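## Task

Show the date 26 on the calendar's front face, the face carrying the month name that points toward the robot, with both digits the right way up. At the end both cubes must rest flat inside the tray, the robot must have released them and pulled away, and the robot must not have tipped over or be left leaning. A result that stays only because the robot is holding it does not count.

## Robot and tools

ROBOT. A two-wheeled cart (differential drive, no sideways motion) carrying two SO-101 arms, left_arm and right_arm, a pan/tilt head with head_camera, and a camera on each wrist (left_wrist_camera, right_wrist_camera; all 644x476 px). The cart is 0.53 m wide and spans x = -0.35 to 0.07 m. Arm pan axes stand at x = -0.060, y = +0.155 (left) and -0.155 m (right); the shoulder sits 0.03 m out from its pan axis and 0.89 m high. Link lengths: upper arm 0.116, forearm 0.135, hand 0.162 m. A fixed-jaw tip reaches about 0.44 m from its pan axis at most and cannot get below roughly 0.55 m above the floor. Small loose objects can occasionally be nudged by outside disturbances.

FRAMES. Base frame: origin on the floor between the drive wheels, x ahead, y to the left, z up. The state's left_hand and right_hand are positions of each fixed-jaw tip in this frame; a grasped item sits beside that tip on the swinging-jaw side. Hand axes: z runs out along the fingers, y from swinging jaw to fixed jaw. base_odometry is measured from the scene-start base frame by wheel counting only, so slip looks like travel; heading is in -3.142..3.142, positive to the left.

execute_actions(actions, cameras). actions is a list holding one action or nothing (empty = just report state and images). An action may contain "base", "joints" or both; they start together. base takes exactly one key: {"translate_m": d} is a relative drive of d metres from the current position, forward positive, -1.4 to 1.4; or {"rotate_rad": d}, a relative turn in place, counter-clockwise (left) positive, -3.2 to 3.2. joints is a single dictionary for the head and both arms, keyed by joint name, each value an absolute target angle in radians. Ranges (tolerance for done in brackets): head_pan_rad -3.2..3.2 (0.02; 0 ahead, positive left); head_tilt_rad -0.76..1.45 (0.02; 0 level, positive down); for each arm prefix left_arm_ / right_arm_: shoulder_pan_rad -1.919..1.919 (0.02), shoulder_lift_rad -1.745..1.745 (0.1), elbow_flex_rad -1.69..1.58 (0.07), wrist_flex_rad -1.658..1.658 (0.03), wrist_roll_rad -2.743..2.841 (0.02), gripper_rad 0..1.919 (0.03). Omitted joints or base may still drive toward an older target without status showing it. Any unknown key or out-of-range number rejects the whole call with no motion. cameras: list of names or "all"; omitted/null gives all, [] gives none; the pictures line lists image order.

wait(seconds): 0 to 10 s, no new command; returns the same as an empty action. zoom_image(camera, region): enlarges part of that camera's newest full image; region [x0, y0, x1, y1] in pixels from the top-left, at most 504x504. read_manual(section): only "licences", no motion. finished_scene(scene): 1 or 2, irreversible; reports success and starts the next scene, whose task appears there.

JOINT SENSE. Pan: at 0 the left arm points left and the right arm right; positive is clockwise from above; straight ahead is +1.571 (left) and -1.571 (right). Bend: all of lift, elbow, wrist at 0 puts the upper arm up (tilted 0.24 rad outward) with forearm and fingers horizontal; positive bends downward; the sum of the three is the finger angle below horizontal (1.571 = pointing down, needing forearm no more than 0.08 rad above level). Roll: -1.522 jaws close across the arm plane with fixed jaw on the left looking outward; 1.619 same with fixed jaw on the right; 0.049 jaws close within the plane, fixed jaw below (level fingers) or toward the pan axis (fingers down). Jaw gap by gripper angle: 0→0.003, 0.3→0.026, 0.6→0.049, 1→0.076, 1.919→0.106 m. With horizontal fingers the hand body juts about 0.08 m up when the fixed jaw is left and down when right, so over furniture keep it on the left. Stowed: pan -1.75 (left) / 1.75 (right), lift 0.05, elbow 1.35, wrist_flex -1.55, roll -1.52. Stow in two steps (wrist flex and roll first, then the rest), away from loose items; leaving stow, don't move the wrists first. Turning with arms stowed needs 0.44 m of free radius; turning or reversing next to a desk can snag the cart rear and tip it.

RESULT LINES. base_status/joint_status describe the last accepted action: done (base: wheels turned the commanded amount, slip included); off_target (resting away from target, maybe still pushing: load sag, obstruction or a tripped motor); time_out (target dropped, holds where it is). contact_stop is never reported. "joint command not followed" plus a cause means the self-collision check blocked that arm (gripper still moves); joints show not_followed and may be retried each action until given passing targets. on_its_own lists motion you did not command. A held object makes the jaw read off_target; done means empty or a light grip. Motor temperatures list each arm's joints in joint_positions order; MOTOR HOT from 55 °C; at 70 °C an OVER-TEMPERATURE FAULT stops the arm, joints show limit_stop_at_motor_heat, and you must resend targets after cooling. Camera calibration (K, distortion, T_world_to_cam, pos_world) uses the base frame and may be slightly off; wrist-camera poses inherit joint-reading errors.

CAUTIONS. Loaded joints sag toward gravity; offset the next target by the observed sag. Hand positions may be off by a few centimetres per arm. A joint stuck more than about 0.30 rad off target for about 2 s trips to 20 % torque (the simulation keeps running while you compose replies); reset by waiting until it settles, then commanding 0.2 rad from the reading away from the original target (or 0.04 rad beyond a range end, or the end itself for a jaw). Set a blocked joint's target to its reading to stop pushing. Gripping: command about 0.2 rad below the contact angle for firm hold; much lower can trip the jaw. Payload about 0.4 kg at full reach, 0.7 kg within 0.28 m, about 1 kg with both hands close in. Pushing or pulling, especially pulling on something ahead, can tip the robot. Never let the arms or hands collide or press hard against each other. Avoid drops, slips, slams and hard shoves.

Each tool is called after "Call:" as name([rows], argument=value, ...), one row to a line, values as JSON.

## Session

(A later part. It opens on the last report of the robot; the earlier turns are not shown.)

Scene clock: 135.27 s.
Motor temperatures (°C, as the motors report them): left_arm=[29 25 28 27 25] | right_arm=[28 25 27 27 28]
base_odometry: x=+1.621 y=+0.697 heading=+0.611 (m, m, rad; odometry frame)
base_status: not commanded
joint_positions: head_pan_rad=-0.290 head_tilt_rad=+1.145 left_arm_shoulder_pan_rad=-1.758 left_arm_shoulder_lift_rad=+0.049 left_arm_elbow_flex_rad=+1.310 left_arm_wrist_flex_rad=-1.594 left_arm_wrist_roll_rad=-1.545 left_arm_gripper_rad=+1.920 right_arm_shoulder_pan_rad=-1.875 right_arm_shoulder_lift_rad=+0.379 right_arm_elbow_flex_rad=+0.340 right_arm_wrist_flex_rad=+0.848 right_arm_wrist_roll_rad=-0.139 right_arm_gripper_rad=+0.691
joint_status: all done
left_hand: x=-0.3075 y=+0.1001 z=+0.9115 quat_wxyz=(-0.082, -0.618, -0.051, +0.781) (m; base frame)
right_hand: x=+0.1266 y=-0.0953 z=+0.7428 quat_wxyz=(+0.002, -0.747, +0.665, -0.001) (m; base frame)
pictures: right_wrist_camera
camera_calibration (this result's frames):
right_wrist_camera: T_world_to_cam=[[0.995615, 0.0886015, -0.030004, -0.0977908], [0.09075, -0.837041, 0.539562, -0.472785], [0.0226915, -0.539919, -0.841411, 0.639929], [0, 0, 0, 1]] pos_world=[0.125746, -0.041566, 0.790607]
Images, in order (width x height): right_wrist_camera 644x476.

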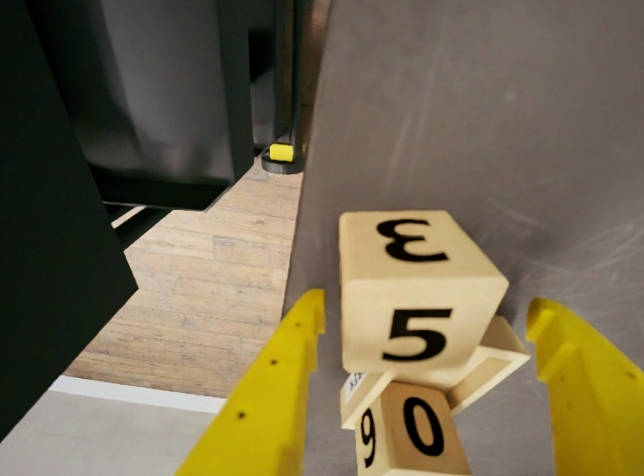

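Call:
execute_actions([
  {"joints":{"right_arm_gripper_rad":0.25,"right_arm_shoulder_lift_rad":0.385,"right_arm_wrist_flex_rad":0.815}},
], cameras=[])

Call:
execute_actions([
  {"joints":{"right_arm_shoulder_lift_rad":0.27,"right_arm_elbow_flex_rad":0.09,"right_arm_wrist_flex_rad":1.13}},
], cameras=[])

Call:
execute_actions([
  {"joints":{"right_arm_shoulder_pan_rad":-1.66,"right_arm_wrist_roll_rad":-0.02}},
], cameras=["right_wrist_camera","head_camera"])

Scene clock: 143.77 s.
Motor temperatures (°C, as the motors report them): left_arm=[29 25 28 27 25] | right_arm=[28 25 27 27 28]
base_odometry: x=+1.621 y=+0.697 heading=+0.611 (m, m, rad; odometry frame)
base_status: not commanded
joint_positions: head_pan_rad=-0.290 head_tilt_rad=+1.145 left_arm_shoulder_pan_rad=-1.758 left_arm_shoulder_lift_rad=+0.049 left_arm_elbow_flex_rad=+1.310 left_arm_wrist_flex_rad=-1.594 left_arm_wrist_roll_rad=-1.545 left_arm_gripper_rad=+1.920 right_arm_shoulder_pan_rad=-1.875 right_arm_shoulder_lift_rad=+0.394 right_arm_elbow_flex_rad=+0.340 right_arm_wrist_flex_rad=+0.822 right_arm_wrist_roll_rad=-0.139 right_arm_gripper_rad=+0.390
joint_status: right_arm_gripper_rad off_target (ended at +0.390, target +0.250); the others done
left_hand: x=-0.3075 y=+0.1001 z=+0.9115 quat_wxyz=(-0.082, -0.618, -0.051, +0.781) (m; base frame)
right_hand: x=+0.1283 y=-0.0948 z=+0.7401 quat_wxyz=(+0.006, -0.747, +0.665, -0.004) (m; base frame)
pictures: none
No camera images: the call's "cameras" was empty. Leave "cameras" out to get every camera's image.

Scene clock: 144.77 s.
Motor temperatures (°C, as the motors report them): left_arm=[29 25 28 27 25] | right_arm=[28 25 27 27 28]
base_odometry: x=+1.621 y=+0.697 heading=+0.611 (m, m, rad; odometry frame)
base_status: not commanded
joint_positions: head_pan_rad=-0.290 head_tilt_rad=+1.145 left_arm_shoulder_pan_rad=-1.758 left_arm_shoulder_lift_rad=+0.049 left_arm_elbow_flex_rad=+1.310 left_arm_wrist_flex_rad=-1.594 left_arm_wrist_roll_rad=-1.545 left_arm_gripper_rad=+1.920 right_arm_shoulder_pan_rad=-1.875 right_arm_shoulder_lift_rad=+0.320 right_arm_elbow_flex_rad=+0.128 right_arm_wrist_flex_rad=+1.123 right_arm_wrist_roll_rad=-0.139 right_arm_gripper_rad=+0.390
joint_status: all done
left_hand: x=-0.3075 y=+0.1001 z=+0.9115 quat_wxyz=(-0.082, -0.618, -0.051, +0.781) (m; base frame)
right_hand: x=+0.1385 y=-0.0916 z=+0.7777 quat_wxyz=(+0.000, -0.747, +0.665, +0.000) (m; base frame)
pictures: none
No camera images: the call's "cameras" was empty. Leave "cameras" out to get every camera's image.

Scene clock: 145.63 s.
Motor temperatures (°C, as the motors report them): left_arm=[29 25 28 27 25] | right_arm=[28 25 27 27 28]
base_odometry: x=+1.621 y=+0.697 heading=+0.611 (m, m, rad; odometry frame)
base_status: not commanded
joint_positions: head_pan_rad=-0.290 head_tilt_rad=+1.145 left_arm_shoulder_pan_rad=-1.758 left_arm_shoulder_lift_rad=+0.049 left_arm_elbow_flex_rad=+1.310 left_arm_wrist_flex_rad=-1.594 left_arm_wrist_roll_rad=-1.545 left_arm_gripper_rad=+1.920 right_arm_shoulder_pan_rad=-1.672 right_arm_shoulder_lift_rad=+0.320 right_arm_elbow_flex_rad=+0.128 right_arm_wrist_flex_rad=+1.123 right_arm_wrist_roll_rad=-0.030 right_arm_gripper_rad=+0.390
joint_status: all done
left_hand: x=-0.3075 y=+0.1001 z=+0.9115 quat_wxyz=(-0.082, -0.618, -0.051, +0.781) (m; base frame)
right_hand: x=+0.1472 y=-0.1337 z=+0.7777 quat_wxyz=(+0.000, -0.715, +0.699, +0.000) (m; base frame)
pictures: head_camera, right_wrist_camera
camera_calibration (this result's frames):
head_camera: T_world_to_cam=[[-0.285304, -0.958051, -0.0272003, 0.0130449], [-0.86662, 0.26999, -0.419613, 0.484873], [0.409354, -0.096145, -0.907296, 1.05534], [0, 0, 0, 1]] pos_world=[-0.00808334, -0.0169479, 1.16131]
right_wrist_camera: T_world_to_cam=[[0.999393, -0.0048421, -0.0345051, -0.123419], [0.014577, -0.841365, 0.540271, -0.515482], [-0.0316474, -0.540446, -0.840783, 0.65556], [0, 0, 0, 1]] pos_world=[0.151605, -0.0800113, 0.825425]
Images, in order (width x height): head_camera 644x476, right_wrist_camera 644x476.

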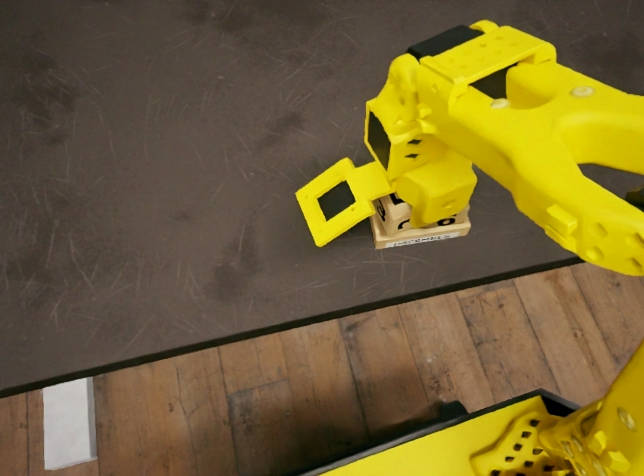

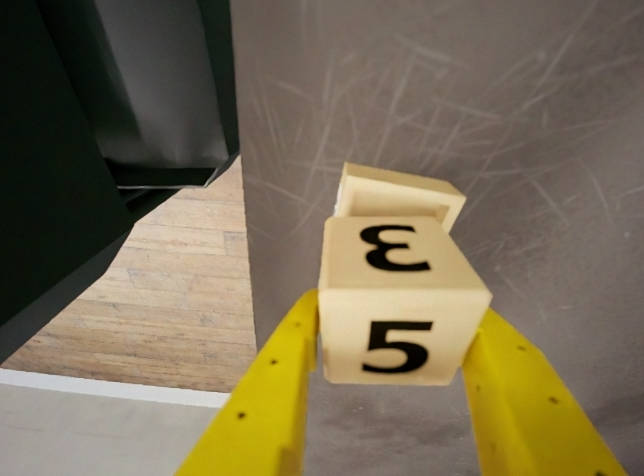

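Need cw ~.17 and forward ~8 mm, lower a bit.

Call:
execute_actions([
  {"joints":{"right_arm_shoulder_pan_rad":-1.65,"right_arm_wrist_roll_rad":-0.2,"right_arm_shoulder_lift_rad":0.41,"right_arm_elbow_flex_rad":0.02,"right_arm_wrist_flex_rad":1.08}},
], cameras=["right_wrist_camera"])

Scene clock: 153.97 s.
Motor temperatures (°C, as the motors report them): left_arm=[29 25 28 27 25] | right_arm=[28 25 27 27 28]
base_odometry: x=+1.621 y=+0.697 heading=+0.611 (m, m, rad; odometry frame)
base_status: not commanded
joint_positions: head_pan_rad=-0.290 head_tilt_rad=+1.145 left_arm_shoulder_pan_rad=-1.758 left_arm_shoulder_lift_rad=+0.049 left_arm_elbow_flex_rad=+1.310 left_arm_wrist_flex_rad=-1.594 left_arm_wrist_roll_rad=-1.545 left_arm_gripper_rad=+1.920 right_arm_shoulder_pan_rad=-1.662 right_arm_shoulder_lift_rad=+0.425 right_arm_elbow_flex_rad=+0.058 right_arm_wrist_flex_rad=+1.089 right_arm_wrist_roll_rad=-0.190 right_arm_gripper_rad=+0.390
joint_status: all done
left_hand: x=-0.3075 y=+0.1001 z=+0.9115 quat_wxyz=(-0.082, -0.618, -0.051, +0.781) (m; base frame)
right_hand: x=+0.1554 y=-0.1339 z=+0.7665 quat_wxyz=(+0.000, -0.653, +0.757, +0.000) (m; base frame)
pictures: right_wrist_camera
camera_calibration (this result's frames):
right_wrist_camera: T_world_to_cam=[[0.98412, -0.174122, -0.0344918, -0.152319], [-0.128204, -0.831629, 0.54033, -0.486343], [-0.122768, -0.527328, -0.840746, 0.662211], [0, 0, 0, 1]] pos_world=[0.168847, -0.0817768, 0.814283]
Images, in order (width x height): right_wrist_camera 644x476.

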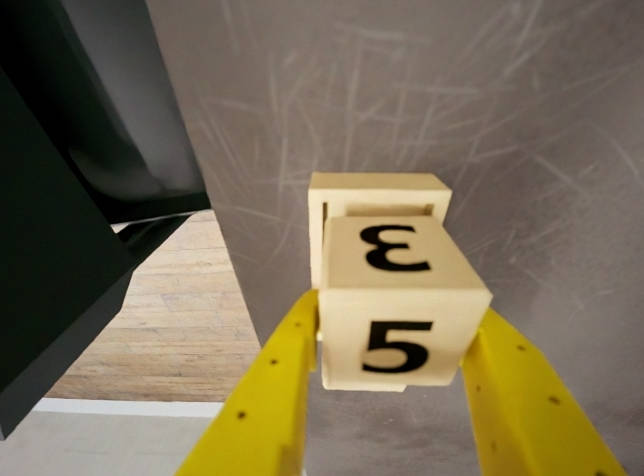

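Call:
execute_actions([
  {"joints":{"right_arm_shoulder_pan_rad":-1.635,"right_arm_shoulder_lift_rad":0.46,"right_arm_wrist_flex_rad":1.025}},
], cameras=["right_wrist_camera"])

Scene clock: 162.07 s.
Motor temperatures (°C, as the motors report them): left_arm=[29 25 28 27 25] | right_arm=[28 25 27 27 28]
base_odometry: x=+1.621 y=+0.697 heading=+0.611 (m, m, rad; odometry frame)
base_status: not commanded
joint_positions: head_pan_rad=-0.290 head_tilt_rad=+1.145 left_arm_shoulder_pan_rad=-1.758 left_arm_shoulder_lift_rad=+0.049 left_arm_elbow_flex_rad=+1.310 left_arm_wrist_flex_rad=-1.594 left_arm_wrist_roll_rad=-1.545 left_arm_gripper_rad=+1.920 right_arm_shoulder_pan_rad=-1.646 right_arm_shoulder_lift_rad=+0.475 right_arm_elbow_flex_rad=+0.056 right_arm_wrist_flex_rad=+1.034 right_arm_wrist_roll_rad=-0.190 right_arm_gripper_rad=+0.390
joint_status: all done
left_hand: x=-0.3075 y=+0.1001 z=+0.9115 quat_wxyz=(-0.082, -0.618, -0.051, +0.781) (m; base frame)
right_hand: x=+0.1582 y=-0.1370 z=+0.7568 quat_wxyz=(+0.002, -0.647, +0.762, -0.002) (m; base frame)
pictures: right_wrist_camera
camera_calibration (this result's frames):
right_wrist_camera: T_world_to_cam=[[0.981526, -0.189182, -0.0285746, -0.162083], [-0.144247, -0.829815, 0.539074, -0.479591], [-0.125695, -0.524993, -0.841774, 0.654306], [0, 0, 0, 1]] pos_world=[0.172152, -0.0851285, 0.804681]
Images, in order (width x height): right_wrist_camera 644x476.

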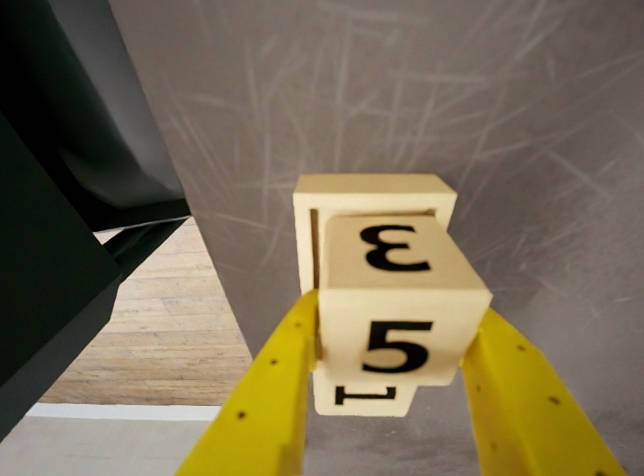

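Slightly far forward; lower via elbow.

Call:
execute_actions([
  {"joints":{"right_arm_elbow_flex_rad":0.11,"right_arm_wrist_flex_rad":0.96}},
], cameras=["right_wrist_camera"])

Call:
execute_actions([
  {"joints":{"right_arm_gripper_rad":0.6}},
], cameras=["right_wrist_camera"])

Call:
execute_actions([
  {"joints":{"right_arm_shoulder_lift_rad":0.2,"right_arm_wrist_flex_rad":1.22}},
], cameras=[])

Call:
execute_actions([
  {"base":{"translate_m":-0.2},"joints":{"right_arm_shoulder_lift_rad":-0.4,"right_arm_shoulder_pan_rad":-1.2,"head_tilt_rad":0.85}},
], cameras=["head_camera"])

Call:
zoom_image(camera="head_camera", region=[200,130,500,350])

Scene clock: 182.30 s.
Motor temperatures (°C, as the motors report them): left_arm=[29 25 28 27 25] | right_arm=[28 25 27 27 28]
base_odometry: x=+1.621 y=+0.697 heading=+0.611 (m, m, rad; odometry frame)
base_status: not commanded
joint_positions: head_pan_rad=-0.290 head_tilt_rad=+1.145 left_arm_shoulder_pan_rad=-1.758 left_arm_shoulder_lift_rad=+0.049 left_arm_elbow_flex_rad=+1.310 left_arm_wrist_flex_rad=-1.594 left_arm_wrist_roll_rad=-1.545 left_arm_gripper_rad=+1.920 right_arm_shoulder_pan_rad=-1.646 right_arm_shoulder_lift_rad=+0.475 right_arm_elbow_flex_rad=+0.110 right_arm_wrist_flex_rad=+0.969 right_arm_wrist_roll_rad=-0.190 right_arm_gripper_rad=+0.390
joint_status: all done
left_hand: x=-0.3075 y=+0.1001 z=+0.9115 quat_wxyz=(-0.082, -0.618, -0.051, +0.781) (m; base frame)
right_hand: x=+0.1563 y=-0.1372 z=+0.7505 quat_wxyz=(+0.007, -0.647, +0.762, -0.005) (m; base frame)
pictures: right_wrist_camera
camera_calibration (this result's frames):
right_wrist_camera: T_world_to_cam=[[0.981777, -0.189163, -0.0182171, -0.168266], [-0.150007, -0.830251, 0.536825, -0.474025], [-0.116673, -0.52431, -0.843497, 0.648625], [0, 0, 0, 1]] pos_world=[0.169769, -0.0853089, 0.798516]
Images, in order (width x height): right_wrist_camera 644x476.

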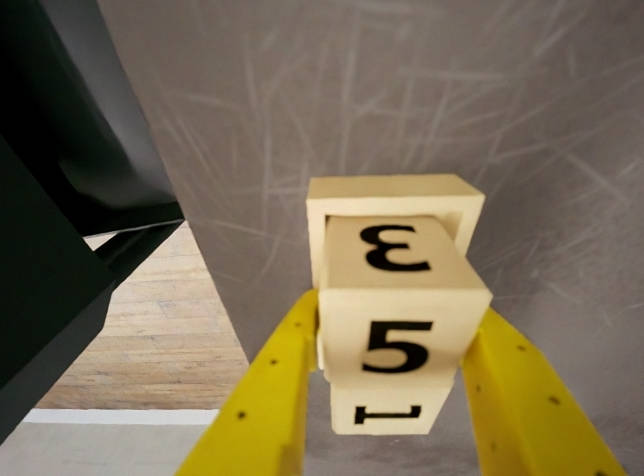

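Scene clock: 183.00 s.
Motor temperatures (°C, as the motors report them): left_arm=[29 25 28 27 25] | right_arm=[28 25 27 27 28]
base_odometry: x=+1.621 y=+0.697 heading=+0.611 (m, m, rad; odometry frame)
base_status: not commanded
joint_positions: head_pan_rad=-0.290 head_tilt_rad=+1.145 left_arm_shoulder_pan_rad=-1.758 left_arm_shoulder_lift_rad=+0.049 left_arm_elbow_flex_rad=+1.310 left_arm_wrist_flex_rad=-1.594 left_arm_wrist_roll_rad=-1.545 left_arm_gripper_rad=+1.920 right_arm_shoulder_pan_rad=-1.646 right_arm_shoulder_lift_rad=+0.475 right_arm_elbow_flex_rad=+0.110 right_arm_wrist_flex_rad=+0.968 right_arm_wrist_roll_rad=-0.190 right_arm_gripper_rad=+0.590
joint_status: all done
left_hand: x=-0.3075 y=+0.1001 z=+0.9115 quat_wxyz=(-0.082, -0.618, -0.051, +0.781) (m; base frame)
right_hand: x=+0.1566 y=-0.1371 z=+0.7505 quat_wxyz=(+0.007, -0.647, +0.762, -0.005) (m; base frame)
pictures: right_wrist_camera
camera_calibration (this result's frames):
right_wrist_camera: T_world_to_cam=[[0.981803, -0.189161, -0.0167373, -0.169618], [-0.150828, -0.830313, 0.536499, -0.473604], [-0.115382, -0.524212, -0.843735, 0.648647], [0, 0, 0, 1]] pos_world=[0.169941, -0.0852959, 0.798535]
Images, in order (width x height): right_wrist_camera 644x476.

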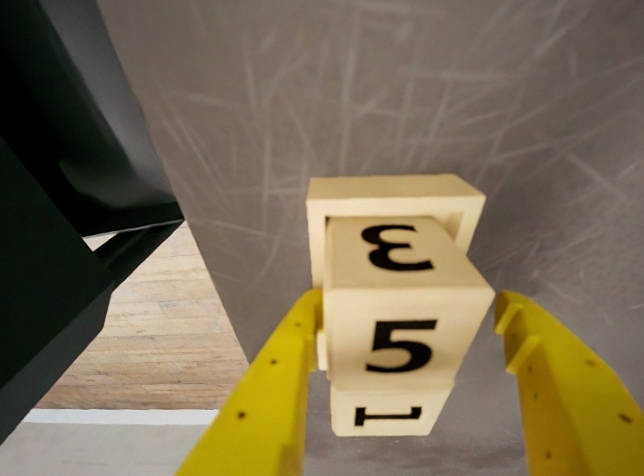

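Scene clock: 183.93 s.
Motor temperatures (°C, as the motors report them): left_arm=[29 25 28 27 25] | right_arm=[28 25 27 27 28]
base_odometry: x=+1.621 y=+0.697 heading=+0.611 (m, m, rad; odometry frame)
base_status: not commanded
joint_positions: head_pan_rad=-0.290 head_tilt_rad=+1.145 left_arm_shoulder_pan_rad=-1.758 left_arm_shoulder_lift_rad=+0.049 left_arm_elbow_flex_rad=+1.310 left_arm_wrist_flex_rad=-1.594 left_arm_wrist_roll_rad=-1.545 left_arm_gripper_rad=+1.920 right_arm_shoulder_pan_rad=-1.646 right_arm_shoulder_lift_rad=+0.248 right_arm_elbow_flex_rad=+0.111 right_arm_wrist_flex_rad=+1.213 right_arm_wrist_roll_rad=-0.190 right_arm_gripper_rad=+0.591
joint_status: all done
left_hand: x=-0.3075 y=+0.1001 z=+0.9115 quat_wxyz=(-0.082, -0.618, -0.051, +0.781) (m; base frame)
right_hand: x=+0.1446 y=-0.1380 z=+0.7931 quat_wxyz=(-0.001, -0.647, +0.762, +0.001) (m; base frame)
pictures: none
No camera images: the call's "cameras" was empty. Leave "cameras" out to get every camera's image.

Scene clock: 185.87 s.
Motor temperatures (°C, as the motors report them): left_arm=[29 25 28 27 25] | right_arm=[28 25 27 27 28]
base_odometry: x=+1.457 y=+0.581 heading=+0.615 (m, m, rad; odometry frame)
base_status: done
joint_positions: head_pan_rad=-0.290 head_tilt_rad=+0.865 left_arm_shoulder_pan_rad=-1.758 left_arm_shoulder_lift_rad=+0.049 left_arm_elbow_flex_rad=+1.310 left_arm_wrist_flex_rad=-1.594 left_arm_wrist_roll_rad=-1.545 left_arm_gripper_rad=+1.920 right_arm_shoulder_pan_rad=-1.212 right_arm_shoulder_lift_rad=-0.365 right_arm_elbow_flex_rad=+0.113 right_arm_wrist_flex_rad=+1.216 right_arm_wrist_roll_rad=-0.190 right_arm_gripper_rad=+0.591
joint_status: all done
left_hand: x=-0.3075 y=+0.1001 z=+0.9115 quat_wxyz=(-0.082, -0.618, -0.051, +0.781) (m; base frame)
right_hand: x=+0.1567 y=-0.2346 z=+0.9116 quat_wxyz=(+0.198, -0.446, +0.843, -0.224) (m; base frame)
pictures: head_camera
camera_calibration (this result's frames):
head_camera: T_world_to_cam=[[-0.278114, -0.960198, -0.0259433, 0.0119361], [-0.721292, 0.226601, -0.654515, 0.762076], [0.634342, -0.163317, -0.755604, 0.891312], [0, 0, 0, 1]] pos_world=[-0.0123985, -0.0156596, 1.17258]
Images, in order (width x height): head_camera 644x476.

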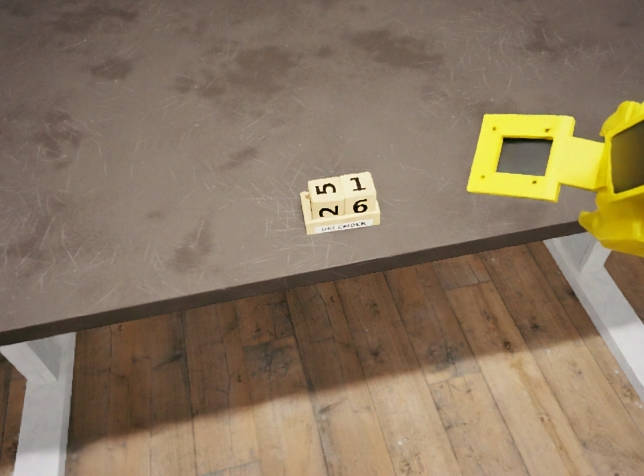

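Region (200, 130, 500, 350) of head_camera's 644x476 image, scaled by 1.680; it fills the top 370 rows of this view, and the rest is white.

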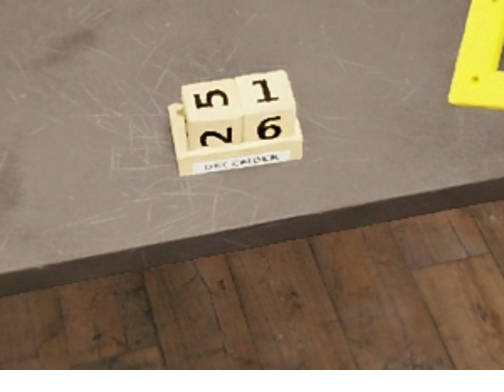

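Call:
execute_actions([
  {"base":{"translate_m":0.2},"joints":{"right_arm_shoulder_lift_rad":0.25,"right_arm_shoulder_pan_rad":-1.675,"right_arm_wrist_flex_rad":1.19}},
], cameras=[])

Call:
execute_actions([
  {"joints":{"right_arm_shoulder_lift_rad":0.43,"right_arm_elbow_flex_rad":0.155,"right_arm_wrist_flex_rad":0.96}},
], cameras=["right_wrist_camera"])

Scene clock: 199.97 s.
Motor temperatures (°C, as the motors report them): left_arm=[29 25 28 27 25] | right_arm=[28 25 27 27 28]
base_odometry: x=+1.620 y=+0.697 heading=+0.616 (m, m, rad; odometry frame)
base_status: done
joint_positions: head_pan_rad=-0.290 head_tilt_rad=+0.865 left_arm_shoulder_pan_rad=-1.758 left_arm_shoulder_lift_rad=+0.049 left_arm_elbow_flex_rad=+1.310 left_arm_wrist_flex_rad=-1.594 left_arm_wrist_roll_rad=-1.545 left_arm_gripper_rad=+1.920 right_arm_shoulder_pan_rad=-1.663 right_arm_shoulder_lift_rad=+0.261 right_arm_elbow_flex_rad=+0.113 right_arm_wrist_flex_rad=+1.198 right_arm_wrist_roll_rad=-0.190 right_arm_gripper_rad=+0.591
joint_status: all done
left_hand: x=-0.3075 y=+0.1001 z=+0.9115 quat_wxyz=(-0.082, -0.618, -0.051, +0.781) (m; base frame)
right_hand: x=+0.1451 y=-0.1345 z=+0.7907 quat_wxyz=(+0.000, -0.654, +0.757, +0.000) (m; base frame)
pictures: none
No camera images: the call's "cameras" was empty. Leave "cameras" out to get every camera's image.

Scene clock: 200.87 s.
Motor temperatures (°C, as the motors report them): left_arm=[29 25 28 27 25] | right_arm=[28 25 27 27 28]
base_odometry: x=+1.620 y=+0.697 heading=+0.616 (m, m, rad; odometry frame)
base_status: not commanded
joint_positions: head_pan_rad=-0.290 head_tilt_rad=+0.865 left_arm_shoulder_pan_rad=-1.758 left_arm_shoulder_lift_rad=+0.049 left_arm_elbow_flex_rad=+1.310 left_arm_wrist_flex_rad=-1.594 left_arm_wrist_roll_rad=-1.545 left_arm_gripper_rad=+1.920 right_arm_shoulder_pan_rad=-1.663 right_arm_shoulder_lift_rad=+0.442 right_arm_elbow_flex_rad=+0.154 right_arm_wrist_flex_rad=+0.968 right_arm_wrist_roll_rad=-0.190 right_arm_gripper_rad=+0.592
joint_status: all done
left_hand: x=-0.3075 y=+0.1001 z=+0.9115 quat_wxyz=(-0.082, -0.618, -0.051, +0.781) (m; base frame)
right_hand: x=+0.1508 y=-0.1340 z=+0.7518 quat_wxyz=(+0.003, -0.654, +0.757, -0.002) (m; base frame)
pictures: right_wrist_camera
camera_calibration (this result's frames):
right_wrist_camera: T_world_to_cam=[[0.984621, -0.17259, -0.0270952, -0.153741], [-0.131049, -0.832207, 0.538756, -0.477523], [-0.115533, -0.52692, -0.842026, 0.649148], [0, 0, 0, 1]] pos_world=[0.163796, -0.0818836, 0.799702]
Images, in order (width x height): right_wrist_camera 644x476.

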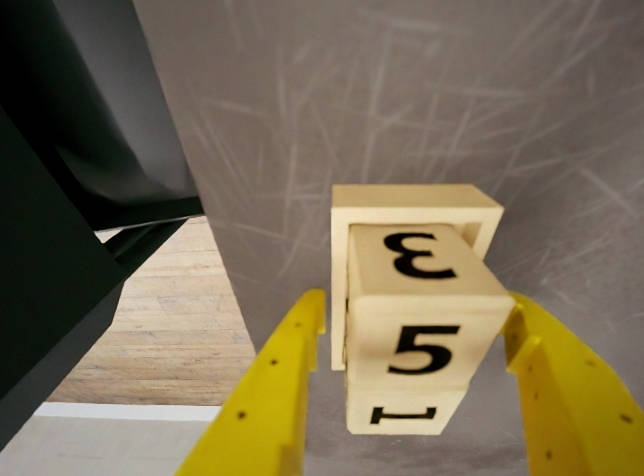

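Call:
execute_actions([
  {"base":{"translate_m":0.006}},
], cameras=[])

Call:
execute_actions([
  {"joints":{"right_arm_gripper_rad":0.22}},
], cameras=[])

Call:
execute_actions([
  {"joints":{"right_arm_shoulder_lift_rad":0.2,"right_arm_elbow_flex_rad":0.0,"right_arm_wrist_flex_rad":1.28}},
], cameras=[])

Call:
execute_actions([
  {"base":{"translate_m":-0.14},"joints":{"right_arm_shoulder_pan_rad":-1.27,"right_arm_wrist_roll_rad":-1.5,"right_arm_wrist_flex_rad":-0.3,"head_pan_rad":-0.6}},
], cameras=[])

Call:
execute_actions([
  {"joints":{"right_arm_shoulder_lift_rad":1.27,"right_arm_elbow_flex_rad":-0.28,"right_arm_wrist_flex_rad":-0.95}},
], cameras=["right_wrist_camera","head_camera"])

Scene clock: 212.40 s.
Motor temperatures (°C, as the motors report them): left_arm=[29 25 28 27 25] | right_arm=[28 25 27 27 28]
base_odometry: x=+1.625 y=+0.700 heading=+0.616 (m, m, rad; odometry frame)
base_status: done
joint_positions: head_pan_rad=-0.290 head_tilt_rad=+0.865 left_arm_shoulder_pan_rad=-1.758 left_arm_shoulder_lift_rad=+0.049 left_arm_elbow_flex_rad=+1.310 left_arm_wrist_flex_rad=-1.594 left_arm_wrist_roll_rad=-1.545 left_arm_gripper_rad=+1.920 right_arm_shoulder_pan_rad=-1.663 right_arm_shoulder_lift_rad=+0.442 right_arm_elbow_flex_rad=+0.154 right_arm_wrist_flex_rad=+0.968 right_arm_wrist_roll_rad=-0.190 right_arm_gripper_rad=+0.592
joint_status: not commanded
left_hand: x=-0.3075 y=+0.1001 z=+0.9115 quat_wxyz=(-0.082, -0.618, -0.051, +0.781) (m; base frame)
right_hand: x=+0.1508 y=-0.1340 z=+0.7518 quat_wxyz=(+0.003, -0.654, +0.757, -0.002) (m; base frame)
pictures: none
No camera images: the call's "cameras" was empty. Leave "cameras" out to get every camera's image.

Scene clock: 213.13 s.
Motor temperatures (°C, as the motors report them): left_arm=[29 25 28 27 25] | right_arm=[28 25 27 27 28]
base_odometry: x=+1.625 y=+0.700 heading=+0.616 (m, m, rad; odometry frame)
base_status: not commanded
joint_positions: head_pan_rad=-0.290 head_tilt_rad=+0.865 left_arm_shoulder_pan_rad=-1.758 left_arm_shoulder_lift_rad=+0.049 left_arm_elbow_flex_rad=+1.310 left_arm_wrist_flex_rad=-1.594 left_arm_wrist_roll_rad=-1.545 left_arm_gripper_rad=+1.920 right_arm_shoulder_pan_rad=-1.663 right_arm_shoulder_lift_rad=+0.442 right_arm_elbow_flex_rad=+0.154 right_arm_wrist_flex_rad=+0.968 right_arm_wrist_roll_rad=-0.190 right_arm_gripper_rad=+0.390
joint_status: right_arm_gripper_rad off_target (ended at +0.390, target +0.220)
left_hand: x=-0.3075 y=+0.1001 z=+0.9115 quat_wxyz=(-0.082, -0.618, -0.051, +0.781) (m; base frame)
right_hand: x=+0.1508 y=-0.1340 z=+0.7518 quat_wxyz=(+0.003, -0.654, +0.757, -0.002) (m; base frame)
pictures: none
No camera images: the call's "cameras" was empty. Leave "cameras" out to get every camera's image.

Scene clock: 214.13 s.
Motor temperatures (°C, as the motors report them): left_arm=[29 25 28 27 25] | right_arm=[28 25 27 27 28]
base_odometry: x=+1.625 y=+0.700 heading=+0.616 (m, m, rad; odometry frame)
base_status: not commanded
joint_positions: head_pan_rad=-0.290 head_tilt_rad=+0.865 left_arm_shoulder_pan_rad=-1.758 left_arm_shoulder_lift_rad=+0.049 left_arm_elbow_flex_rad=+1.310 left_arm_wrist_flex_rad=-1.594 left_arm_wrist_roll_rad=-1.545 left_arm_gripper_rad=+1.920 right_arm_shoulder_pan_rad=-1.663 right_arm_shoulder_lift_rad=+0.253 right_arm_elbow_flex_rad=+0.039 right_arm_wrist_flex_rad=+1.273 right_arm_wrist_roll_rad=-0.190 right_arm_gripper_rad=+0.390
joint_status: all done
left_hand: x=-0.3075 y=+0.1001 z=+0.9115 quat_wxyz=(-0.082, -0.618, -0.051, +0.781) (m; base frame)
right_hand: x=+0.1485 y=-0.1342 z=+0.8015 quat_wxyz=(+0.002, -0.654, +0.757, -0.002) (m; base frame)
pictures: none
No camera images: the call's "cameras" was empty. Leave "cameras" out to get every camera's image.

Scene clock: 215.93 s.
Motor temperatures (°C, as the motors report them): left_arm=[29 25 28 27 25] | right_arm=[28 25 27 27 28]
base_odometry: x=+1.511 y=+0.620 heading=+0.615 (m, m, rad; odometry frame)
base_status: done
joint_positions: head_pan_rad=-0.590 head_tilt_rad=+0.865 left_arm_shoulder_pan_rad=-1.758 left_arm_shoulder_lift_rad=+0.049 left_arm_elbow_flex_rad=+1.310 left_arm_wrist_flex_rad=-1.594 left_arm_wrist_roll_rad=-1.545 left_arm_gripper_rad=+1.920 right_arm_shoulder_pan_rad=-1.281 right_arm_shoulder_lift_rad=+0.253 right_arm_elbow_flex_rad=+0.039 right_arm_wrist_flex_rad=-0.281 right_arm_wrist_roll_rad=-1.491 right_arm_gripper_rad=+0.390
joint_status: all done
left_hand: x=-0.3075 y=+0.1001 z=+0.9115 quat_wxyz=(-0.082, -0.618, -0.051, +0.781) (m; base frame)
right_hand: x=+0.3034 y=-0.2552 z=+0.9598 quat_wxyz=(+0.694, +0.092, +0.705, -0.112) (m; base frame)
pictures: none
No camera images: the call's "cameras" was empty. Leave "cameras" out to get every camera's image.

Scene clock: 217.43 s.
Motor temperatures (°C, as the motors report them): left_arm=[29 25 28 27 25] | right_arm=[28 25 27 27 28]
base_odometry: x=+1.511 y=+0.620 heading=+0.615 (m, m, rad; odometry frame)
base_status: not commanded
joint_positions: head_pan_rad=-0.590 head_tilt_rad=+0.865 left_arm_shoulder_pan_rad=-1.758 left_arm_shoulder_lift_rad=+0.049 left_arm_elbow_flex_rad=+1.310 left_arm_wrist_flex_rad=-1.594 left_arm_wrist_roll_rad=-1.545 left_arm_gripper_rad=+1.920 right_arm_shoulder_pan_rad=-1.281 right_arm_shoulder_lift_rad=+1.296 right_arm_elbow_flex_rad=-0.242 right_arm_wrist_flex_rad=-0.931 right_arm_wrist_roll_rad=-1.491 right_arm_gripper_rad=+0.390
joint_status: all done
left_hand: x=-0.3075 y=+0.1001 z=+0.9115 quat_wxyz=(-0.082, -0.618, -0.051, +0.781) (m; base frame)
right_hand: x=+0.3032 y=-0.2552 z=+0.7626 quat_wxyz=(+0.654, +0.096, +0.743, -0.106) (m; base frame)
pictures: head_camera, right_wrist_camera
camera_calibration (this result's frames):
head_camera: T_world_to_cam=[[-0.549498, -0.835092, -0.0259428, -0.00081955], [-0.622053, 0.42965, -0.654562, 0.766794], [0.557766, -0.343542, -0.755563, 0.887667], [0, 0, 0, 1]] pos_world=[-0.0185742, -0.0251865, 1.17258]
right_wrist_camera: T_world_to_cam=[[-0.252471, -0.967604, -0.000251608, -0.172664], [-0.619089, 0.161735, -0.768486, 0.834358], [0.743631, -0.193865, -0.639867, 0.282303], [0, 0, 0, 1]] pos_world=[0.26302, -0.247287, 0.821785]
Images, in order (width x height): head_camera 644x476, right_wrist_camera 644x476.

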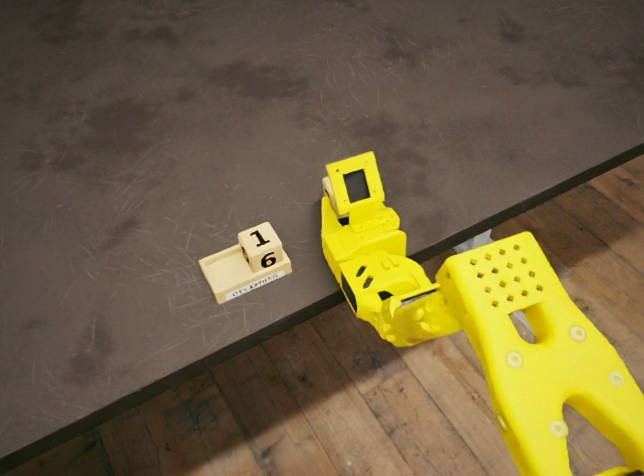

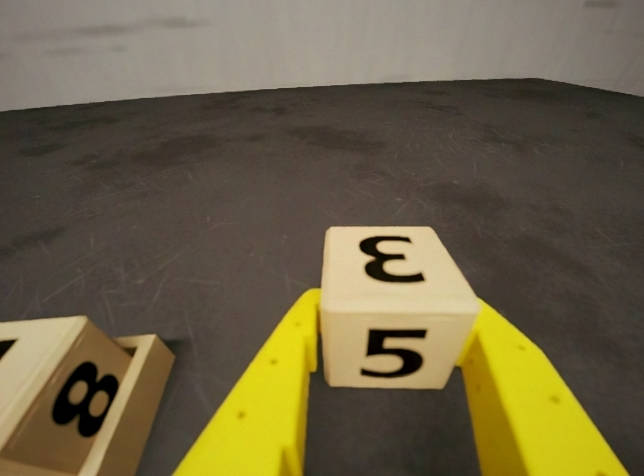

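Target tip z ≈ .738.

Call:
execute_actions([
  {"joints":{"right_arm_shoulder_lift_rad":1.35,"right_arm_wrist_flex_rad":-0.96}},
], cameras=["right_wrist_camera"])

Call:
execute_actions([
  {"joints":{"right_arm_gripper_rad":0.65}},
], cameras=["right_wrist_camera"])

Call:
execute_actions([
  {"base":{"translate_m":-0.04}},
], cameras=["right_wrist_camera"])

Call:
execute_actions([
  {"joints":{"right_arm_shoulder_lift_rad":0.3,"right_arm_wrist_flex_rad":-0.3}},
], cameras=[])

Scene clock: 227.33 s.
Motor temperatures (°C, as the motors report them): left_arm=[29 25 28 27 25] | right_arm=[28 25 27 27 28]
base_odometry: x=+1.511 y=+0.620 heading=+0.615 (m, m, rad; odometry frame)
base_status: not commanded
joint_positions: head_pan_rad=-0.590 head_tilt_rad=+0.865 left_arm_shoulder_pan_rad=-1.758 left_arm_shoulder_lift_rad=+0.049 left_arm_elbow_flex_rad=+1.310 left_arm_wrist_flex_rad=-1.594 left_arm_wrist_roll_rad=-1.545 left_arm_gripper_rad=+1.920 right_arm_shoulder_pan_rad=-1.281 right_arm_shoulder_lift_rad=+1.367 right_arm_elbow_flex_rad=-0.249 right_arm_wrist_flex_rad=-0.945 right_arm_wrist_roll_rad=-1.491 right_arm_gripper_rad=+0.390
joint_status: all done
left_hand: x=-0.3075 y=+0.1001 z=+0.9115 quat_wxyz=(-0.082, -0.618, -0.051, +0.781) (m; base frame)
right_hand: x=+0.2950 y=-0.2527 z=+0.7424 quat_wxyz=(+0.635, +0.098, +0.759, -0.103) (m; base frame)
pictures: right_wrist_camera
camera_calibration (this result's frames):
right_wrist_camera: T_world_to_cam=[[-0.252523, -0.967589, -0.00193367, -0.171108], [-0.65449, 0.172281, -0.736181, 0.802466], [0.712654, -0.184637, -0.676782, 0.314827], [0, 0, 0, 1]] pos_world=[0.257634, -0.245683, 0.803499]
Images, in order (width x height): right_wrist_camera 644x476.

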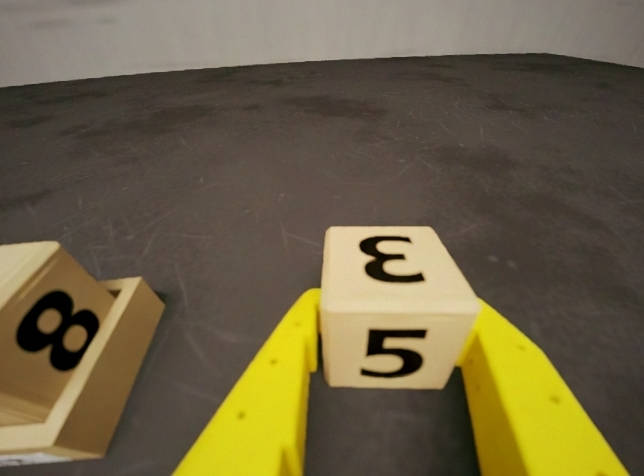

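Scene clock: 228.07 s.
Motor temperatures (°C, as the motors report them): left_arm=[29 25 28 27 25] | right_arm=[28 25 27 27 28]
base_odometry: x=+1.511 y=+0.620 heading=+0.615 (m, m, rad; odometry frame)
base_status: not commanded
joint_positions: head_pan_rad=-0.590 head_tilt_rad=+0.865 left_arm_shoulder_pan_rad=-1.758 left_arm_shoulder_lift_rad=+0.049 left_arm_elbow_flex_rad=+1.310 left_arm_wrist_flex_rad=-1.594 left_arm_wrist_roll_rad=-1.545 left_arm_gripper_rad=+1.920 right_arm_shoulder_pan_rad=-1.281 right_arm_shoulder_lift_rad=+1.368 right_arm_elbow_flex_rad=-0.249 right_arm_wrist_flex_rad=-0.945 right_arm_wrist_roll_rad=-1.491 right_arm_gripper_rad=+0.640
joint_status: all done
left_hand: x=-0.3075 y=+0.1001 z=+0.9115 quat_wxyz=(-0.082, -0.618, -0.051, +0.781) (m; base frame)
right_hand: x=+0.2948 y=-0.2526 z=+0.7419 quat_wxyz=(+0.635, +0.099, +0.759, -0.103) (m; base frame)
pictures: right_wrist_camera
camera_calibration (this result's frames):
right_wrist_camera: T_world_to_cam=[[-0.252526, -0.967588, -0.00198618, -0.171061], [-0.655571, 0.172603, -0.735143, 0.801557], [0.711658, -0.18434, -0.677909, 0.315853], [0, 0, 0, 1]] pos_world=[0.257501, -0.245643, 0.803039]
Images, in order (width x height): right_wrist_camera 644x476.

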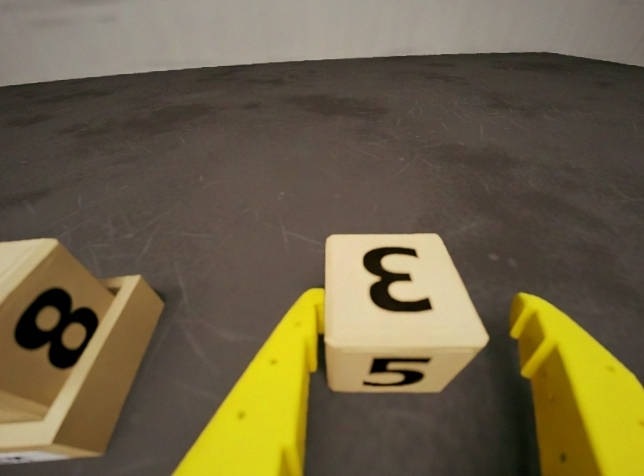

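Scene clock: 229.13 s.
Motor temperatures (°C, as the motors report them): left_arm=[29 25 28 27 25] | right_arm=[28 25 27 27 28]
base_odometry: x=+1.478 y=+0.596 heading=+0.615 (m, m, rad; odometry frame)
base_status: done
joint_positions: head_pan_rad=-0.590 head_tilt_rad=+0.865 left_arm_shoulder_pan_rad=-1.758 left_arm_shoulder_lift_rad=+0.049 left_arm_elbow_flex_rad=+1.310 left_arm_wrist_flex_rad=-1.594 left_arm_wrist_roll_rad=-1.545 left_arm_gripper_rad=+1.920 right_arm_shoulder_pan_rad=-1.281 right_arm_shoulder_lift_rad=+1.370 right_arm_elbow_flex_rad=-0.249 right_arm_wrist_flex_rad=-0.945 right_arm_wrist_roll_rad=-1.491 right_arm_gripper_rad=+0.641
joint_status: not commanded
left_hand: x=-0.3075 y=+0.1001 z=+0.9115 quat_wxyz=(-0.082, -0.618, -0.051, +0.781) (m; base frame)
right_hand: x=+0.2946 y=-0.2526 z=+0.7414 quat_wxyz=(+0.634, +0.099, +0.760, -0.103) (m; base frame)
pictures: right_wrist_camera
camera_calibration (this result's frames):
right_wrist_camera: T_world_to_cam=[[-0.252529, -0.967587, -0.00203869, -0.171014], [-0.656651, 0.172925, -0.734102, 0.800646], [0.710661, -0.184043, -0.679036, 0.316878], [0, 0, 0, 1]] pos_world=[0.257367, -0.245603, 0.802579]
Images, in order (width x height): right_wrist_camera 644x476.

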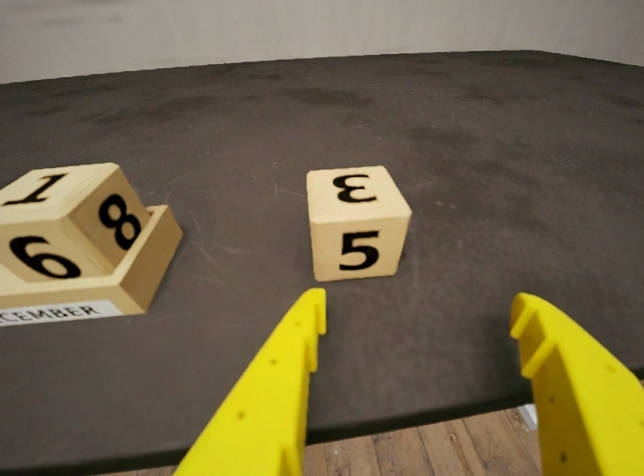

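Scene clock: 230.53 s.
Motor temperatures (°C, as the motors report them): left_arm=[29 25 28 27 25] | right_arm=[28 25 27 27 28]
base_odometry: x=+1.478 y=+0.596 heading=+0.615 (m, m, rad; odometry frame)
base_status: not commanded
joint_positions: head_pan_rad=-0.590 head_tilt_rad=+0.865 left_arm_shoulder_pan_rad=-1.758 left_arm_shoulder_lift_rad=+0.049 left_arm_elbow_flex_rad=+1.310 left_arm_wrist_flex_rad=-1.594 left_arm_wrist_roll_rad=-1.545 left_arm_gripper_rad=+1.920 right_arm_shoulder_pan_rad=-1.281 right_arm_shoulder_lift_rad=+0.360 right_arm_elbow_flex_rad=-0.249 right_arm_wrist_flex_rad=-0.302 right_arm_wrist_roll_rad=-1.491 right_arm_gripper_rad=+0.641
joint_status: all done
left_hand: x=-0.3075 y=+0.1001 z=+0.9115 quat_wxyz=(-0.082, -0.618, -0.051, +0.781) (m; base frame)
right_hand: x=+0.3147 y=-0.2586 z=+1.0097 quat_wxyz=(+0.761, +0.082, +0.631, -0.123) (m; base frame)
pictures: none
No camera images: the call's "cameras" was empty. Leave "cameras" out to get every camera's image.

Call:
execute_actions([
  {"base":{"translate_m":0.18},"joints":{"right_arm_shoulder_pan_rad":-1.125,"right_arm_wrist_roll_rad":-1.29,"right_arm_shoulder_lift_rad":0.56,"right_arm_elbow_flex_rad":-0.33,"right_arm_wrist_flex_rad":1.3}},
], cameras=["right_wrist_camera"])

Scene clock: 238.43 s.
Motor temperatures (°C, as the motors report them): left_arm=[29 25 28 27 25] | right_arm=[28 25 27 27 28]
base_odometry: x=+1.625 y=+0.700 heading=+0.615 (m, m, rad; odometry frame)
base_status: done
joint_positions: head_pan_rad=-0.590 head_tilt_rad=+0.865 left_arm_shoulder_pan_rad=-1.758 left_arm_shoulder_lift_rad=+0.049 left_arm_elbow_flex_rad=+1.310 left_arm_wrist_flex_rad=-1.594 left_arm_wrist_roll_rad=-1.545 left_arm_gripper_rad=+1.920 right_arm_shoulder_pan_rad=-1.136 right_arm_shoulder_lift_rad=+0.584 right_arm_elbow_flex_rad=-0.292 right_arm_wrist_flex_rad=+1.293 right_arm_wrist_roll_rad=-1.299 right_arm_gripper_rad=+0.641
joint_status: all done
left_hand: x=-0.3075 y=+0.1001 z=+0.9115 quat_wxyz=(-0.082, -0.618, -0.051, +0.781) (m; base frame)
right_hand: x=+0.1628 y=-0.2504 z=+0.7781 quat_wxyz=(-0.007, +0.106, +0.994, +0.002) (m; base frame)
pictures: right_wrist_camera
camera_calibration (this result's frames):
right_wrist_camera: T_world_to_cam=[[-0.237579, -0.97067, -0.036825, -0.178209], [-0.814597, 0.178441, 0.551897, -0.232842], [-0.529139, 0.161116, -0.833099, 0.844009], [0, 0, 0, 1]] pos_world=[0.214587, -0.267418, 0.825085]
Images, in order (width x height): right_wrist_camera 644x476.

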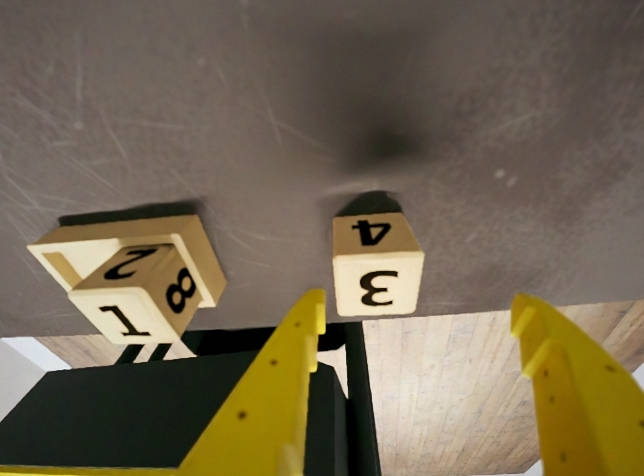

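Call:
execute_actions([
  {"joints":{"right_arm_shoulder_pan_rad":-1.1,"right_arm_wrist_roll_rad":-1.27,"right_arm_elbow_flex_rad":0.02,"right_arm_wrist_flex_rad":0.955}},
], cameras=["right_wrist_camera"])

Scene clock: 254.43 s.
Motor temperatures (°C, as the motors report them): left_arm=[29 25 28 27 25] | right_arm=[28 25 27 27 28]
base_odometry: x=+1.625 y=+0.700 heading=+0.615 (m, m, rad; odometry frame)
base_status: not commanded
joint_positions: head_pan_rad=-0.590 head_tilt_rad=+0.865 left_arm_shoulder_pan_rad=-1.758 left_arm_shoulder_lift_rad=+0.049 left_arm_elbow_flex_rad=+1.310 left_arm_wrist_flex_rad=-1.594 left_arm_wrist_roll_rad=-1.545 left_arm_gripper_rad=+1.920 right_arm_shoulder_pan_rad=-1.111 right_arm_shoulder_lift_rad=+0.537 right_arm_elbow_flex_rad=-0.047 right_arm_wrist_flex_rad=+0.954 right_arm_wrist_roll_rad=-1.281 right_arm_gripper_rad=+0.641
joint_status: all done
left_hand: x=-0.3075 y=+0.1001 z=+0.9115 quat_wxyz=(-0.082, -0.618, -0.051, +0.781) (m; base frame)
right_hand: x=+0.1689 y=-0.2600 z=+0.7580 quat_wxyz=(+0.060, +0.109, +0.992, -0.022) (m; base frame)
pictures: right_wrist_camera
camera_calibration (this result's frames):
right_wrist_camera: T_world_to_cam=[[-0.240741, -0.970565, -0.00691356, -0.209007], [-0.87589, 0.214178, 0.432371, -0.104871], [-0.418164, 0.110145, -0.901669, 0.852016], [0, 0, 0, 1]] pos_world=[0.21411, -0.274239, 0.812135]
Images, in order (width x height): right_wrist_camera 644x476.

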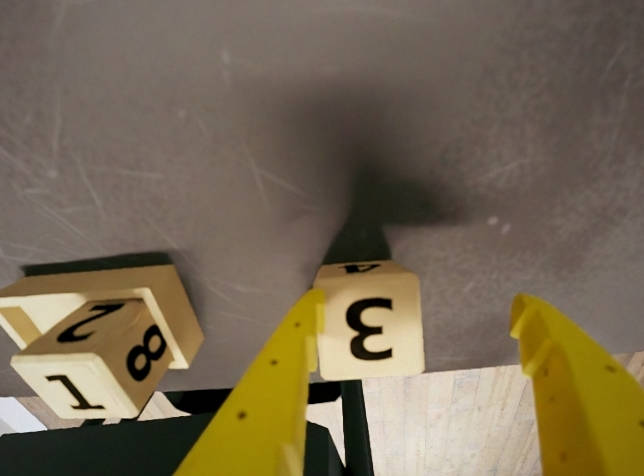

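Landed on top. Lift, shift left, retry.

Call:
execute_actions([
  {"joints":{"right_arm_shoulder_lift_rad":0.4}},
], cameras=[])

Call:
execute_actions([
  {"joints":{"right_arm_shoulder_pan_rad":-1.14,"right_arm_wrist_flex_rad":1.1}},
], cameras=[])

Call:
execute_actions([
  {"joints":{"right_arm_shoulder_lift_rad":0.57,"right_arm_wrist_flex_rad":0.96}},
], cameras=["right_wrist_camera"])

Scene clock: 263.50 s.
Motor temperatures (°C, as the motors report them): left_arm=[29 25 28 27 25] | right_arm=[28 25 27 27 28]
base_odometry: x=+1.625 y=+0.700 heading=+0.615 (m, m, rad; odometry frame)
base_status: not commanded
joint_positions: head_pan_rad=-0.590 head_tilt_rad=+0.865 left_arm_shoulder_pan_rad=-1.758 left_arm_shoulder_lift_rad=+0.049 left_arm_elbow_flex_rad=+1.310 left_arm_wrist_flex_rad=-1.594 left_arm_wrist_roll_rad=-1.545 left_arm_gripper_rad=+1.920 right_arm_shoulder_pan_rad=-1.111 right_arm_shoulder_lift_rad=+0.454 right_arm_elbow_flex_rad=+0.021 right_arm_wrist_flex_rad=+0.954 right_arm_wrist_roll_rad=-1.281 right_arm_gripper_rad=+0.641
joint_status: all done
left_hand: x=-0.3075 y=+0.1001 z=+0.9115 quat_wxyz=(-0.082, -0.618, -0.051, +0.781) (m; base frame)
right_hand: x=+0.1655 y=-0.2584 z=+0.7667 quat_wxyz=(+0.067, +0.109, +0.992, -0.024) (m; base frame)
pictures: none
No camera images: the call's "cameras" was empty. Leave "cameras" out to get every camera's image.

Scene clock: 264.30 s.
Motor temperatures (°C, as the motors report them): left_arm=[29 25 28 27 25] | right_arm=[28 25 27 27 28]
base_odometry: x=+1.625 y=+0.700 heading=+0.615 (m, m, rad; odometry frame)
base_status: not commanded
joint_positions: head_pan_rad=-0.590 head_tilt_rad=+0.865 left_arm_shoulder_pan_rad=-1.758 left_arm_shoulder_lift_rad=+0.049 left_arm_elbow_flex_rad=+1.310 left_arm_wrist_flex_rad=-1.594 left_arm_wrist_roll_rad=-1.545 left_arm_gripper_rad=+1.920 right_arm_shoulder_pan_rad=-1.128 right_arm_shoulder_lift_rad=+0.454 right_arm_elbow_flex_rad=+0.021 right_arm_wrist_flex_rad=+1.092 right_arm_wrist_roll_rad=-1.281 right_arm_gripper_rad=+0.641
joint_status: all done
left_hand: x=-0.3075 y=+0.1001 z=+0.9115 quat_wxyz=(-0.082, -0.618, -0.051, +0.781) (m; base frame)
right_hand: x=+0.1472 y=-0.2451 z=+0.7653 quat_wxyz=(+0.002, +0.101, +0.995, -0.001) (m; base frame)
pictures: none
No camera images: the call's "cameras" was empty. Leave "cameras" out to get every camera's image.

Scene clock: 265.20 s.
Motor temperatures (°C, as the motors report them): left_arm=[29 25 28 27 25] | right_arm=[28 25 27 27 28]
base_odometry: x=+1.625 y=+0.700 heading=+0.615 (m, m, rad; odometry frame)
base_status: not commanded
joint_positions: head_pan_rad=-0.590 head_tilt_rad=+0.865 left_arm_shoulder_pan_rad=-1.758 left_arm_shoulder_lift_rad=+0.049 left_arm_elbow_flex_rad=+1.310 left_arm_wrist_flex_rad=-1.594 left_arm_wrist_roll_rad=-1.545 left_arm_gripper_rad=+1.920 right_arm_shoulder_pan_rad=-1.128 right_arm_shoulder_lift_rad=+0.584 right_arm_elbow_flex_rad=+0.019 right_arm_wrist_flex_rad=+0.965 right_arm_wrist_roll_rad=-1.281 right_arm_gripper_rad=+0.651
joint_status: all done
left_hand: x=-0.3075 y=+0.1001 z=+0.9115 quat_wxyz=(-0.082, -0.618, -0.051, +0.781) (m; base frame)
right_hand: x=+0.1493 y=-0.2461 z=+0.7396 quat_wxyz=(+0.001, +0.101, +0.995, +0.000) (m; base frame)
pictures: right_wrist_camera
camera_calibration (this result's frames):
right_wrist_camera: T_world_to_cam=[[-0.226602, -0.973411, -0.0335018, -0.183428], [-0.824835, 0.173495, 0.538095, -0.212849], [-0.517975, 0.149567, -0.842218, 0.806374], [0, 0, 0, 1]] pos_world=[0.200552, -0.262229, 0.787531]
Images, in order (width x height): right_wrist_camera 644x476.

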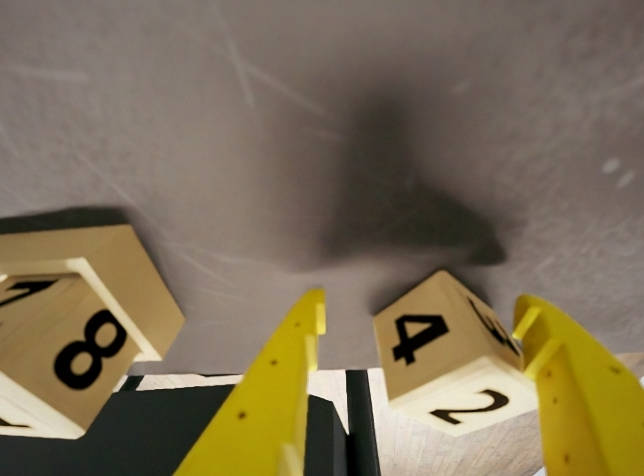

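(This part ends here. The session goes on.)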